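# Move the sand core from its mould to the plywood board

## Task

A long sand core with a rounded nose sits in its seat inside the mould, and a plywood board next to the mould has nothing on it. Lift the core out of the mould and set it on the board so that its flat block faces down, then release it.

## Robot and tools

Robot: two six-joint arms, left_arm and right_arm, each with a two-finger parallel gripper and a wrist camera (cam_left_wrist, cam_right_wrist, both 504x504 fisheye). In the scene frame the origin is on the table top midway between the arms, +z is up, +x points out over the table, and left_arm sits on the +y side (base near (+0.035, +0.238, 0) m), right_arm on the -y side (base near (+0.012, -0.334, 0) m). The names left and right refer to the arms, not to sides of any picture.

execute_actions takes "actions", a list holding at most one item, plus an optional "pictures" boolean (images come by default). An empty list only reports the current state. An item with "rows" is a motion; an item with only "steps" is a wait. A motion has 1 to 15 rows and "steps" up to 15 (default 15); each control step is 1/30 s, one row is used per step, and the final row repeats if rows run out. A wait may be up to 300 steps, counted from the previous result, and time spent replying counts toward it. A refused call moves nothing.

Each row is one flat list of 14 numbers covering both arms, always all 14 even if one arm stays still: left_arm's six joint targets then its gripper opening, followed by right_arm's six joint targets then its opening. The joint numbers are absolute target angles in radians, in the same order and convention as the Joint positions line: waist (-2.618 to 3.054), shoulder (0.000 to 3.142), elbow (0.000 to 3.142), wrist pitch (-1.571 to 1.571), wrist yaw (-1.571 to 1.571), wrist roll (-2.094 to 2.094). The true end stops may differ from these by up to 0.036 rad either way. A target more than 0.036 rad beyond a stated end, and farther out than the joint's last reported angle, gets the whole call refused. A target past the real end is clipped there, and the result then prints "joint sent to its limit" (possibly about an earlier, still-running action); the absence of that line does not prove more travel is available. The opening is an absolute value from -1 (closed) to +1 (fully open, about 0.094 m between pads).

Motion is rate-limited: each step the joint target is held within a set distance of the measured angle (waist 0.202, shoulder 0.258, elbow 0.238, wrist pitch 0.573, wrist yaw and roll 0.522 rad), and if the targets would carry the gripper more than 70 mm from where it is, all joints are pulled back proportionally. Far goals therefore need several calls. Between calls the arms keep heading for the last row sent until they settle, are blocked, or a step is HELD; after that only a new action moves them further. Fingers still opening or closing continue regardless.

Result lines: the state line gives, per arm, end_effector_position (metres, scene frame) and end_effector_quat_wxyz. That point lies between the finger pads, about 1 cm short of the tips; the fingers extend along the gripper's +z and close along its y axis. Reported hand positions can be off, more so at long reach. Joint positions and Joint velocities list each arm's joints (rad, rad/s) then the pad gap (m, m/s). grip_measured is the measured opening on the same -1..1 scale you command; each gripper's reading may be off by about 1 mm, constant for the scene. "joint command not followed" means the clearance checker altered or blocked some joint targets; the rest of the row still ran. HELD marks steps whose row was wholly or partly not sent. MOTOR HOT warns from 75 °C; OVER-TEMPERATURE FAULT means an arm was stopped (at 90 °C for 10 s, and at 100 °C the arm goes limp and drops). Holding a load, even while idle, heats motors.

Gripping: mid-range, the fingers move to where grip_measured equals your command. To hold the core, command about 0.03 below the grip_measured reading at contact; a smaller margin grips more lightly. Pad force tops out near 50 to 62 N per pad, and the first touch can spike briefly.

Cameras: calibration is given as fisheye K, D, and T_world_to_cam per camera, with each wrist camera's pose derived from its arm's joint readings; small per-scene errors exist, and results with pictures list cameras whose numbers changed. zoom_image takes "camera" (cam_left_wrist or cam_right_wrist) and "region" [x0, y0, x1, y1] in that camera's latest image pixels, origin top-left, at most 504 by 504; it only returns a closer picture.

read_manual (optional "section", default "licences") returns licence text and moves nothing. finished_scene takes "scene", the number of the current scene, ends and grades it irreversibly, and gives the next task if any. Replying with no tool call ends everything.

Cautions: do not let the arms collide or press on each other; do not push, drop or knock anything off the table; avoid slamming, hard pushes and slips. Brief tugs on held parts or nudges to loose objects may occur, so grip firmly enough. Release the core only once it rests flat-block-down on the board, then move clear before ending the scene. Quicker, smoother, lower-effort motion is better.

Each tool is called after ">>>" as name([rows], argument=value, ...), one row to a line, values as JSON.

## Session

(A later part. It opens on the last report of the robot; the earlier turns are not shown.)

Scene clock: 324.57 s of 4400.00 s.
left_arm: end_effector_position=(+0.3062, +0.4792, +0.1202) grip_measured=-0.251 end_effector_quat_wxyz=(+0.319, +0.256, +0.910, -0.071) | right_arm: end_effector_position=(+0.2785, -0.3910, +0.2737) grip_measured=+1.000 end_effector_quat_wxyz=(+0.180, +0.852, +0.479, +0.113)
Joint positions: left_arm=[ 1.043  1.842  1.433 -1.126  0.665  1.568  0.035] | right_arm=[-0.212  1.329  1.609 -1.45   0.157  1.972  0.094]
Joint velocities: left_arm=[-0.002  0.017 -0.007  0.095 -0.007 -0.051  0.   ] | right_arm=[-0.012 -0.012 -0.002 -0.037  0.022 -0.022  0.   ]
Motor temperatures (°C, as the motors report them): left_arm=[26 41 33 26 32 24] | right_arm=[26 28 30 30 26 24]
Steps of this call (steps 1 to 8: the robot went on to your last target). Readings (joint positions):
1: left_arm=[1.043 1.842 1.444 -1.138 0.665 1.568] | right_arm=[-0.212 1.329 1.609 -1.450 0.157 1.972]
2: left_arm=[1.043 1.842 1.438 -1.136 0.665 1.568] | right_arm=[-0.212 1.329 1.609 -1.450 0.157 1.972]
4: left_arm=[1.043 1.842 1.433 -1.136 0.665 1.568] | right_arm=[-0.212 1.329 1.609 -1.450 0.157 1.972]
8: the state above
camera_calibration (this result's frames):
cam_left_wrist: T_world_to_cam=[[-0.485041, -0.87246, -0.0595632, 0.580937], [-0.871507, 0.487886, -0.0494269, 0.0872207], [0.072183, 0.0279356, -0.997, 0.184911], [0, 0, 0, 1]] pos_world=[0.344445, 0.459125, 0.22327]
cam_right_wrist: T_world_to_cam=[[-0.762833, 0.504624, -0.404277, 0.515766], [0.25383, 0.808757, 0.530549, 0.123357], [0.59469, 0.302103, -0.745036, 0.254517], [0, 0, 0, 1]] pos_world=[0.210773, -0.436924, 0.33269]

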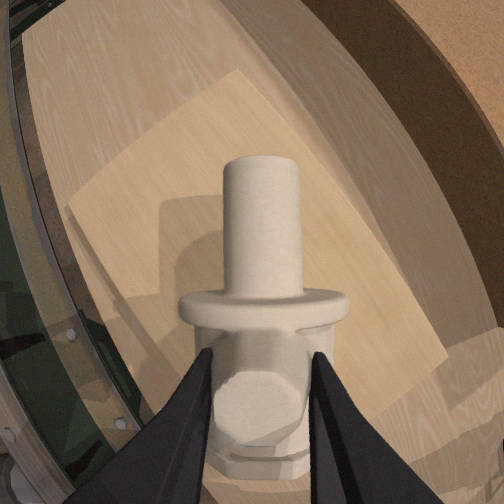

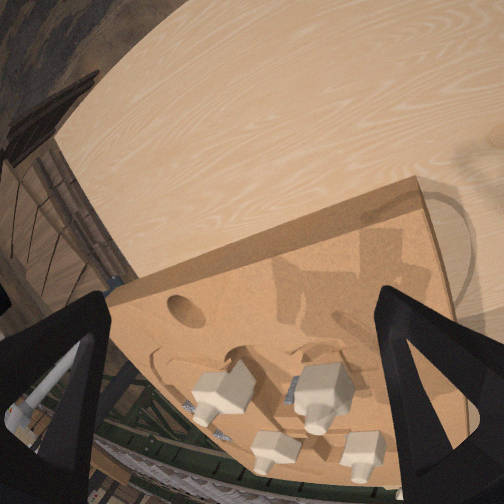

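>>> execute_actions([
  {"rows": [[1.042,1.787,1.446,-1.101,0.775,1.571,-0.285, -0.212,1.329,1.609,-1.45,0.157,1.972,1],[1.042,1.787,1.442,-1.096,0.775,1.571,-0.285, -0.212,1.329,1.609,-1.45,0.157,1.972,1],[1.042,1.787,1.438,-1.091,0.775,1.571,-0.285, -0.212,1.329,1.609,-1.45,0.157,1.972,1],[1.042,1.787,1.434,-1.086,0.775,1.571,-0.285, -0.212,1.329,1.609,-1.45,0.157,1.972,1],[1.042,1.787,1.43,-1.082,0.775,1.571,-0.285, -0.212,1.329,1.609,-1.45,0.157,1.972,1],[1.042,1.787,1.426,-1.078,0.775,1.571,-0.285, -0.212,1.329,1.609,-1.45,0.157,1.972,1],[1.042,1.787,1.422,-1.074,0.775,1.571,-0.285, -0.212,1.329,1.609,-1.45,0.157,1.972,1],[1.042,1.787,1.418,-1.07,0.775,1.571,-0.285, -0.212,1.329,1.609,-1.45,0.157,1.972,1],[1.042,1.787,1.414,-1.066,0.775,1.571,-0.285, -0.212,1.329,1.609,-1.45,0.157,1.972,1],[1.042,1.787,1.41,-1.062,0.775,1.571,-0.285, -0.212,1.329,1.609,-1.45,0.157,1.972,1],[1.042,1.787,1.407,-1.059,0.775,1.571,-0.285, -0.212,1.329,1.609,-1.45,0.157,1.972,1],[1.042,1.787,1.404,-1.056,0.775,1.571,-0.285, -0.212,1.329,1.609,-1.45,0.157,1.972,1],[1.042,1.787,1.401,-1.053,0.775,1.571,-0.285, -0.212,1.329,1.609,-1.45,0.157,1.972,1],[1.042,1.787,1.398,-1.051,0.775,1.571,-0.285, -0.212,1.329,1.609,-1.45,0.157,1.972,1],[1.042,1.787,1.395,-1.049,0.775,1.571,-0.285, -0.212,1.329,1.609,-1.45,0.157,1.972,1]], "steps": 15},
], pictures=false)

>>> execute_actions([
  {"rows": [[1.042,1.787,1.393,-1.047,0.775,1.571,-0.285, -0.212,1.329,1.609,-1.45,0.157,1.972,1],[1.042,1.787,1.391,-1.045,0.775,1.571,-0.285, -0.212,1.329,1.609,-1.45,0.157,1.972,1],[1.042,1.787,1.389,-1.043,0.775,1.571,-0.285, -0.212,1.329,1.609,-1.45,0.157,1.972,1],[1.042,1.787,1.387,-1.041,0.775,1.571,-0.285, -0.212,1.329,1.609,-1.45,0.157,1.972,1],[1.042,1.787,1.385,-1.039,0.775,1.571,-0.285, -0.212,1.329,1.609,-1.45,0.157,1.972,1],[1.042,1.787,1.383,-1.037,0.775,1.571,-0.285, -0.212,1.329,1.609,-1.45,0.157,1.972,1],[1.042,1.787,1.381,-1.035,0.775,1.571,-0.285, -0.212,1.329,1.609,-1.45,0.157,1.972,1],[1.042,1.787,1.379,-1.033,0.775,1.571,-0.285, -0.212,1.329,1.609,-1.45,0.157,1.972,1],[1.042,1.787,1.377,-1.031,0.775,1.571,-0.285, -0.212,1.329,1.609,-1.45,0.157,1.972,1],[1.042,1.787,1.375,-1.029,0.775,1.571,-0.285, -0.212,1.329,1.609,-1.45,0.157,1.972,1],[1.042,1.787,1.373,-1.027,0.775,1.571,-0.285, -0.212,1.329,1.609,-1.45,0.157,1.972,1],[1.042,1.787,1.371,-1.025,0.775,1.571,-0.285, -0.212,1.329,1.609,-1.45,0.157,1.972,1],[1.042,1.787,1.369,-1.023,0.775,1.571,-0.285, -0.212,1.329,1.609,-1.45,0.157,1.972,1],[1.042,1.787,1.367,-1.021,0.775,1.571,-0.285, -0.212,1.329,1.609,-1.45,0.157,1.972,1],[1.042,1.787,1.365,-1.019,0.775,1.571,-0.285, -0.212,1.329,1.609,-1.45,0.157,1.972,1]], "steps": 15},
], pictures=false)

>>> execute_actions([
  {"steps": 5},
], pictures=false)

Scene clock: 377.03 s of 4400.00 s.
left_arm: end_effector_position=(+0.3062, +0.4781, +0.1097) grip_measured=-0.251 end_effector_quat_wxyz=(+0.322, +0.257, +0.909, -0.069) | right_arm: end_effector_position=(+0.2785, -0.3910, +0.2737) grip_measured=+1.000 end_effector_quat_wxyz=(+0.180, +0.852, +0.479, +0.113)
Joint positions: left_arm=[ 1.043  1.842  1.388 -1.076  0.669  1.568  0.035] | right_arm=[-0.212  1.329  1.609 -1.45   0.157  1.972  0.094]
Joint velocities: left_arm=[-0.002 -0.007 -0.081  0.095 -0.007 -0.051  0.001] | right_arm=[ 0.012 -0.017  0.007 -0.022 -0.066  0.022  0.   ]
Motor temperatures (°C, as the motors report them): left_arm=[26 41 32 26 33 24] | right_arm=[26 28 30 30 26 24]
Steps of this call (steps 1 to 30: the robot went on to your last target; steps 31 to 90: nothing new was sent; then 48.97 s passed at rest; steps 91 to 105: all 15 steps of this action). Readings (joint positions):
91: left_arm=[1.043 1.842 1.433 -1.119 0.666 1.568] | right_arm=[-0.212 1.329 1.609 -1.450 0.157 1.972]
92: left_arm=[1.043 1.842 1.433 -1.118 0.666 1.568] | right_arm=[-0.212 1.329 1.609 -1.450 0.157 1.972]
94: left_arm=[1.043 1.842 1.431 -1.114 0.667 1.568] | right_arm=[-0.212 1.329 1.609 -1.450 0.157 1.972]
98: left_arm=[1.043 1.842 1.417 -1.096 0.669 1.568] | right_arm=[-0.212 1.329 1.609 -1.450 0.157 1.972]
105: the state above

Scene clock: 377.53 s of 4400.00 s.
left_arm: end_effector_position=(+0.3075, +0.4770, +0.1083) grip_measured=-0.251 end_effector_quat_wxyz=(+0.329, +0.258, +0.906, -0.065) | right_arm: end_effector_position=(+0.2785, -0.3910, +0.2737) grip_measured=+1.000 end_effector_quat_wxyz=(+0.180, +0.852, +0.479, +0.113)
Joint positions: left_arm=[ 1.043  1.834  1.366 -1.049  0.682  1.568  0.035] | right_arm=[-0.212  1.329  1.609 -1.45   0.157  1.972  0.094]
Joint velocities: left_arm=[ 0.007 -0.046 -0.046  0.022  0.007 -0.007  0.   ] | right_arm=[-0.002 -0.007 -0.012 -0.037 -0.007 -0.022  0.   ]
Motor temperatures (°C, as the motors report them): left_arm=[26 41 32 26 33 24] | right_arm=[26 28 30 30 26 24]
Steps of this call (steps 1 to 15: all 15 steps of this action). Readings (joint positions):
1: left_arm=[1.043 1.842 1.386 -1.074 0.669 1.568] | right_arm=[-0.212 1.329 1.609 -1.450 0.157 1.972]
2: left_arm=[1.043 1.842 1.383 -1.072 0.670 1.568] | right_arm=[-0.212 1.329 1.609 -1.450 0.157 1.972]
4: left_arm=[1.043 1.842 1.381 -1.068 0.672 1.568] | right_arm=[-0.212 1.329 1.609 -1.450 0.157 1.972]
8: left_arm=[1.043 1.842 1.378 -1.062 0.678 1.568] | right_arm=[-0.212 1.329 1.609 -1.450 0.157 1.972]
15: the state above

Scene clock: 377.70 s of 4400.00 s.
left_arm: end_effector_position=(+0.3076, +0.4768, +0.1083) grip_measured=-0.251 end_effector_quat_wxyz=(+0.329, +0.258, +0.906, -0.065) | right_arm: end_effector_position=(+0.2785, -0.3910, +0.2737) grip_measured=+1.000 end_effector_quat_wxyz=(+0.180, +0.852, +0.479, +0.113)
Joint positions: left_arm=[ 1.043  1.833  1.364 -1.047  0.683  1.568  0.035] | right_arm=[-0.212  1.329  1.609 -1.45   0.157  1.972  0.094]
Joint velocities: left_arm=[ 0.012 -0.017 -0.007  0.007  0.022 -0.007 -0.   ] | right_arm=[-0.002 -0.002 -0.002 -0.022  0.022  0.022  0.   ]
Motor temperatures (°C, as the motors report them): left_arm=[26 41 32 26 33 24] | right_arm=[26 28 30 30 26 24]
Steps of this call (steps 1 to 5: the robot went on to your last target). Readings (joint positions):
1: left_arm=[1.043 1.833 1.365 -1.048 0.682 1.568] | right_arm=[-0.212 1.329 1.609 -1.450 0.157 1.972]
2: left_arm=[1.043 1.833 1.365 -1.047 0.682 1.568] | right_arm=[-0.212 1.329 1.609 -1.450 0.157 1.972]
4: left_arm=[1.043 1.833 1.364 -1.047 0.682 1.568] | right_arm=[-0.212 1.329 1.609 -1.450 0.157 1.972]
5: the state above

>>> execute_actions([
  {"rows": [[1.042,1.79,1.365,-1.022,0.768,1.571,-0.285, -0.212,1.329,1.609,-1.45,0.157,1.972,1],[1.042,1.793,1.364,-1.025,0.76,1.571,-0.285, -0.212,1.329,1.609,-1.45,0.157,1.972,1],[1.042,1.796,1.363,-1.028,0.752,1.571,-0.285, -0.212,1.329,1.609,-1.45,0.157,1.972,1],[1.042,1.799,1.362,-1.031,0.744,1.571,-0.285, -0.212,1.329,1.609,-1.45,0.157,1.972,1],[1.042,1.802,1.361,-1.034,0.736,1.571,-0.285, -0.212,1.329,1.609,-1.45,0.157,1.972,1],[1.042,1.805,1.36,-1.037,0.728,1.571,-0.285, -0.212,1.329,1.609,-1.45,0.157,1.972,1],[1.042,1.808,1.36,-1.04,0.72,1.571,-0.285, -0.212,1.329,1.609,-1.45,0.157,1.972,1],[1.042,1.81,1.36,-1.042,0.712,1.571,-0.285, -0.212,1.329,1.609,-1.45,0.157,1.972,1],[1.042,1.81,1.36,-1.042,0.706,1.571,-0.28, -0.212,1.329,1.609,-1.45,0.157,1.972,1],[1.042,1.81,1.36,-1.042,0.703,1.571,-0.272, -0.212,1.329,1.609,-1.45,0.157,1.972,1],[1.042,1.81,1.36,-1.042,0.703,1.571,-0.265, -0.212,1.329,1.609,-1.45,0.157,1.972,1],[1.042,1.81,1.36,-1.042,0.703,1.571,-0.259, -0.212,1.329,1.609,-1.45,0.157,1.972,1],[1.042,1.81,1.36,-1.042,0.703,1.571,-0.254, -0.212,1.329,1.609,-1.45,0.157,1.972,1],[1.042,1.81,1.36,-1.042,0.703,1.571,-0.249, -0.212,1.329,1.609,-1.45,0.157,1.972,1],[1.042,1.81,1.36,-1.042,0.703,1.571,-0.243, -0.212,1.329,1.609,-1.45,0.157,1.972,1]], "steps": 15},
], pictures=false)

>>> execute_actions([
  {"rows": [[1.042,1.81,1.36,-1.042,0.703,1.571,-0.23, -0.212,1.329,1.609,-1.45,0.157,1.972,1],[1.042,1.81,1.36,-1.042,0.703,1.571,-0.2, -0.212,1.329,1.609,-1.45,0.157,1.972,1],[1.042,1.81,1.36,-1.042,0.703,1.571,-0.15, -0.212,1.329,1.609,-1.45,0.157,1.972,1],[1.042,1.81,1.36,-1.042,0.703,1.571,-0.07, -0.212,1.329,1.609,-1.45,0.157,1.972,1],[1.042,1.81,1.368,-1.05,0.703,1.571,0.03, -0.212,1.329,1.609,-1.45,0.157,1.972,1],[1.042,1.81,1.378,-1.062,0.703,1.571,0.13, -0.212,1.329,1.609,-1.45,0.157,1.972,1],[1.042,1.81,1.39,-1.078,0.703,1.571,0.22, -0.212,1.329,1.609,-1.45,0.157,1.972,1],[1.042,1.81,1.403,-1.098,0.703,1.571,0.28, -0.212,1.329,1.609,-1.45,0.157,1.972,1],[1.042,1.81,1.417,-1.118,0.703,1.571,0.3, -0.212,1.329,1.609,-1.45,0.157,1.972,1],[1.042,1.81,1.432,-1.138,0.703,1.571,0.3, -0.212,1.329,1.609,-1.45,0.157,1.972,1],[1.042,1.81,1.447,-1.157,0.703,1.571,0.3, -0.212,1.329,1.609,-1.45,0.157,1.972,1],[1.042,1.81,1.462,-1.175,0.703,1.571,0.3, -0.212,1.329,1.609,-1.45,0.157,1.972,1],[1.042,1.81,1.477,-1.192,0.703,1.571,0.3, -0.212,1.329,1.609,-1.45,0.157,1.972,1],[1.042,1.81,1.492,-1.207,0.703,1.571,0.3, -0.212,1.329,1.609,-1.45,0.157,1.972,1],[1.042,1.81,1.507,-1.22,0.703,1.571,0.3, -0.212,1.329,1.609,-1.45,0.157,1.972,1]], "steps": 15},
], pictures=false)

>>> execute_actions([
  {"rows": [[1.042,1.81,1.521,-1.231,0.703,1.571,0.3, -0.212,1.329,1.609,-1.45,0.157,1.972,1],[1.042,1.81,1.534,-1.24,0.703,1.571,0.3, -0.212,1.329,1.609,-1.45,0.157,1.972,1],[1.042,1.81,1.546,-1.247,0.703,1.571,0.3, -0.212,1.329,1.609,-1.45,0.157,1.972,1],[1.042,1.81,1.556,-1.252,0.703,1.571,0.3, -0.212,1.329,1.609,-1.45,0.157,1.972,1],[1.042,1.81,1.564,-1.255,0.703,1.571,0.3, -0.212,1.329,1.609,-1.45,0.157,1.972,1],[1.042,1.81,1.57,-1.257,0.703,1.571,0.3, -0.212,1.329,1.609,-1.45,0.157,1.972,1]], "steps": 10},
])

Scene clock: 422.03 s of 4400.00 s.
left_arm: end_effector_position=(+0.3071, +0.4771, +0.1078) grip_measured=-0.236 end_effector_quat_wxyz=(+0.327, +0.258, +0.907, -0.064) | right_arm: end_effector_position=(+0.2785, -0.3910, +0.2737) grip_measured=+1.000 end_effector_quat_wxyz=(+0.180, +0.852, +0.479, +0.113)
Joint positions: left_arm=[ 1.043  1.833  1.364 -1.047  0.678  1.568  0.036] | right_arm=[-0.212  1.329  1.609 -1.45   0.157  1.972  0.094]
Joint velocities: left_arm=[-0.002 -0.007 -0.022 -0.037 -0.007  0.022  0.004] | right_arm=[-0.002 -0.002  0.007 -0.022 -0.066 -0.007  0.   ]
Motor temperatures (°C, as the motors report them): left_arm=[26 40 31 26 33 24] | right_arm=[26 28 30 30 26 24]
Steps of this call (steps 1 to 15: the robot went on to your last target; steps 16 to 90: nothing new was sent; then 40.83 s passed at rest; steps 91 to 105: all 15 steps of this action). Readings (joint positions):
91: left_arm=[1.043 1.833 1.364 -1.047 0.683 1.568] | right_arm=[-0.212 1.329 1.609 -1.450 0.157 1.972]
92: left_arm=[1.043 1.833 1.364 -1.047 0.683 1.568] | right_arm=[-0.212 1.329 1.609 -1.450 0.157 1.972]
94: left_arm=[1.043 1.833 1.364 -1.047 0.682 1.568] | right_arm=[-0.212 1.329 1.609 -1.450 0.157 1.972]
98: left_arm=[1.043 1.833 1.364 -1.047 0.680 1.568] | right_arm=[-0.212 1.329 1.609 -1.450 0.157 1.972]
105: the state above

Scene clock: 422.53 s of 4400.00 s.
left_arm: end_effector_position=(+0.3087, +0.4799, +0.1303) grip_measured=+0.298 end_effector_quat_wxyz=(+0.327, +0.258, +0.907, -0.066) | right_arm: end_effector_position=(+0.2785, -0.3910, +0.2737) grip_measured=+1.000 end_effector_quat_wxyz=(+0.180, +0.852, +0.479, +0.113)
Joint positions: left_arm=[ 1.043  1.833  1.455 -1.143  0.678  1.568  0.061] | right_arm=[-0.212  1.329  1.609 -1.45   0.157  1.972  0.094]
Joint velocities: left_arm=[ 0.007  0.017  0.481 -0.33   0.007  0.022 -0.001] | right_arm=[-0.002 -0.002  0.002 -0.007 -0.007 -0.051  0.   ]
Motor temperatures (°C, as the motors report them): left_arm=[26 40 31 26 33 24] | right_arm=[26 28 30 30 26 24]
Steps of this call (steps 1 to 15: all 15 steps of this action). Readings (joint positions):
1: left_arm=[1.043 1.833 1.364 -1.047 0.678 1.568] | right_arm=[-0.212 1.329 1.609 -1.450 0.157 1.972]
2: left_arm=[1.043 1.833 1.364 -1.046 0.678 1.568] | right_arm=[-0.212 1.329 1.609 -1.450 0.157 1.972]
4: left_arm=[1.043 1.833 1.364 -1.046 0.678 1.568] | right_arm=[-0.212 1.329 1.609 -1.450 0.157 1.972]
8: left_arm=[1.043 1.833 1.366 -1.052 0.678 1.568] | right_arm=[-0.212 1.329 1.609 -1.450 0.157 1.972]
15: the state above

Scene clock: 422.87 s of 4400.00 s.
left_arm: end_effector_position=(+0.3113, +0.4843, +0.1538) grip_measured=+0.298 end_effector_quat_wxyz=(+0.328, +0.260, +0.906, -0.060) | right_arm: end_effector_position=(+0.2785, -0.3910, +0.2737) grip_measured=+1.000 end_effector_quat_wxyz=(+0.180, +0.852, +0.479, +0.113)
Joint positions: left_arm=[ 1.043  1.833  1.548 -1.221  0.678  1.568  0.061] | right_arm=[-0.212  1.329  1.609 -1.45   0.157  1.972  0.094]
Joint velocities: left_arm=[ 0.002 -0.002 -0.012 -0.11  -0.066 -0.007 -0.   ] | right_arm=[-0.002 -0.017  0.002 -0.037 -0.007 -0.022  0.   ]
Motor temperatures (°C, as the motors report them): left_arm=[26 40 31 26 33 24] | right_arm=[26 28 30 30 26 24]
Steps of this call (steps 1 to 10: all 10 steps of this action). Readings (joint positions):
1: left_arm=[1.043 1.833 1.471 -1.156 0.678 1.568] | right_arm=[-0.212 1.329 1.609 -1.450 0.157 1.972]
2: left_arm=[1.043 1.833 1.486 -1.168 0.678 1.568] | right_arm=[-0.212 1.329 1.609 -1.450 0.157 1.972]
4: left_arm=[1.043 1.833 1.513 -1.189 0.678 1.568] | right_arm=[-0.212 1.329 1.609 -1.450 0.157 1.972]
8: left_arm=[1.043 1.833 1.545 -1.215 0.678 1.568] | right_arm=[-0.212 1.329 1.609 -1.450 0.157 1.972]
10: the state above
camera_calibration (this result's frames):
cam_left_wrist: T_world_to_cam=[[-0.483666, -0.870775, -0.0884249, 0.593058], [-0.869716, 0.489493, -0.0631737, 0.0916676], [0.0982934, 0.0463496, -0.994078, 0.200372], [0, 0, 0, 1]] pos_world=[0.346871, 0.462262, 0.257418]
cam_right_wrist: T_world_to_cam=[[-0.762833, 0.504624, -0.404277, 0.515766], [0.25383, 0.808757, 0.530549, 0.123357], [0.59469, 0.302103, -0.745036, 0.254517], [0, 0, 0, 1]] pos_world=[0.210773, -0.436924, 0.33269]

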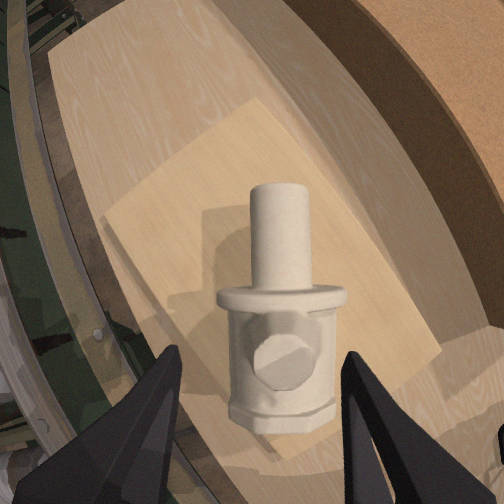

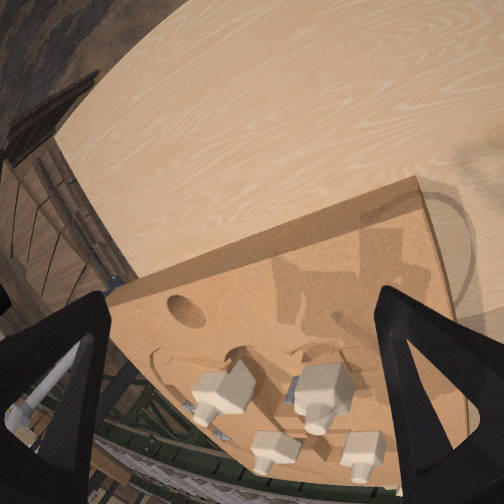

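>>> execute_actions(actions=[])

Scene clock: 432.10 s of 4400.00 s.
left_arm: end_effector_position=(+0.3095, +0.4813, +0.1536) grip_measured=+0.298 end_effector_quat_wxyz=(+0.326, +0.257, +0.907, -0.067) | right_arm: end_effector_position=(+0.2785, -0.3910, +0.2737) grip_measured=+1.000 end_effector_quat_wxyz=(+0.180, +0.852, +0.479, +0.113)
Joint positions: left_arm=[ 1.043  1.833  1.548 -1.238  0.678  1.568  0.061] | right_arm=[-0.212  1.329  1.609 -1.45   0.157  1.972  0.094]
Joint velocities: left_arm=[ 0.007 -0.007  0.002 -0.007 -0.051  0.007 -0.001] | right_arm=[-0.022 -0.002 -0.002  0.037  0.007 -0.081  0.   ]
Motor temperatures (°C, as the motors report them): left_arm=[26 40 32 26 32 24] | right_arm=[26 28 30 30 26 24]
Steps of this call (steps 1 to 30: the robot went on to your last target; steps 31 to 90: nothing new was sent; then 6.23 s passed at rest). Readings (joint positions):
1: left_arm=[1.043 1.833 1.548 -1.225 0.678 1.568] | right_arm=[-0.212 1.329 1.609 -1.450 0.157 1.972]
2: left_arm=[1.043 1.833 1.548 -1.228 0.678 1.568] | right_arm=[-0.212 1.329 1.609 -1.450 0.157 1.972]
4: left_arm=[1.043 1.833 1.548 -1.232 0.678 1.568] | right_arm=[-0.212 1.329 1.609 -1.450 0.157 1.972]
8: left_arm=[1.043 1.833 1.548 -1.236 0.678 1.568] | right_arm=[-0.212 1.329 1.609 -1.450 0.157 1.972]
90: the state above
All arms were judged still, so your last target was given up. Only a new action makes them travel on or press farther. Fingers that are still opening or closing keep moving.
camera_calibration (this result's frames):
cam_left_wrist: T_world_to_cam=[[-0.484356, -0.871928, -0.0717028, 0.587751], [-0.870259, 0.488586, -0.0627173, 0.0920961], [0.0897179, 0.0320225, -0.995452, 0.210257], [0, 0, 0, 1]] pos_world=[0.345964, 0.460746, 0.25722]
cam_right_wrist: T_world_to_cam=[[-0.762833, 0.504624, -0.404277, 0.515766], [0.25383, 0.808757, 0.530549, 0.123357], [0.59469, 0.302103, -0.745036, 0.254517], [0, 0, 0, 1]] pos_world=[0.210773, -0.436924, 0.33269]

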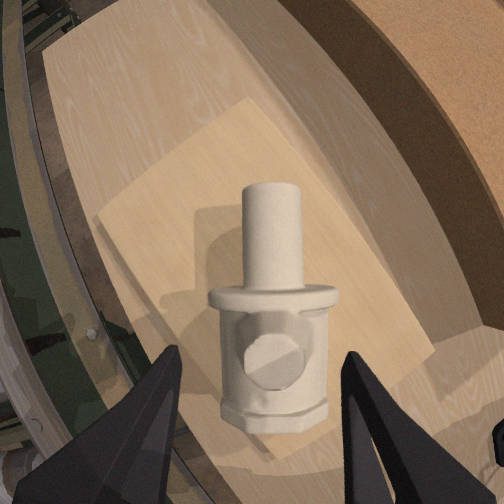

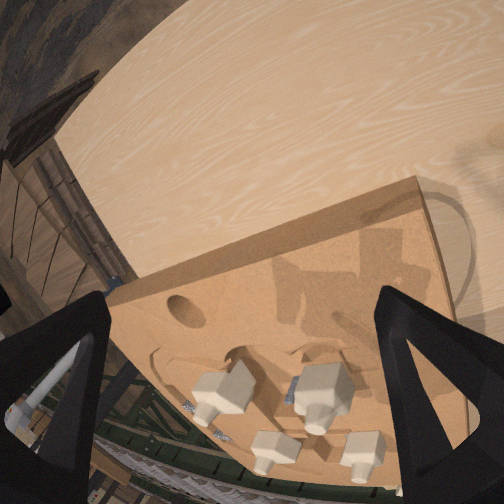

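>>> zoom_image(camera="cam_left_wrist", region=[150, 280, 400, 504])

Region (150, 280, 400, 504) of cam_left_wrist's 504x504 image, scaled by 2.016, with more detail than that image has; it fills the top 452 rows of this view, and the rest is white.

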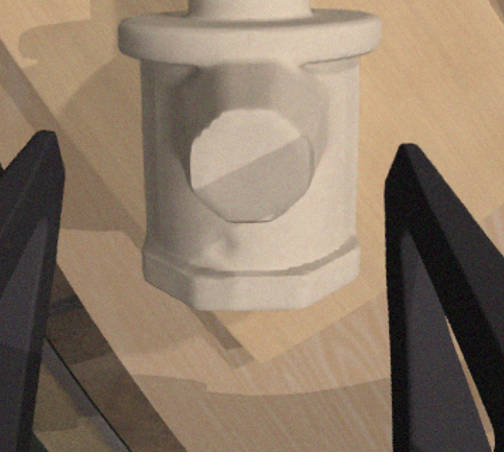

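>>> finished_scene(scene=2)

The scene is finished: the task was done.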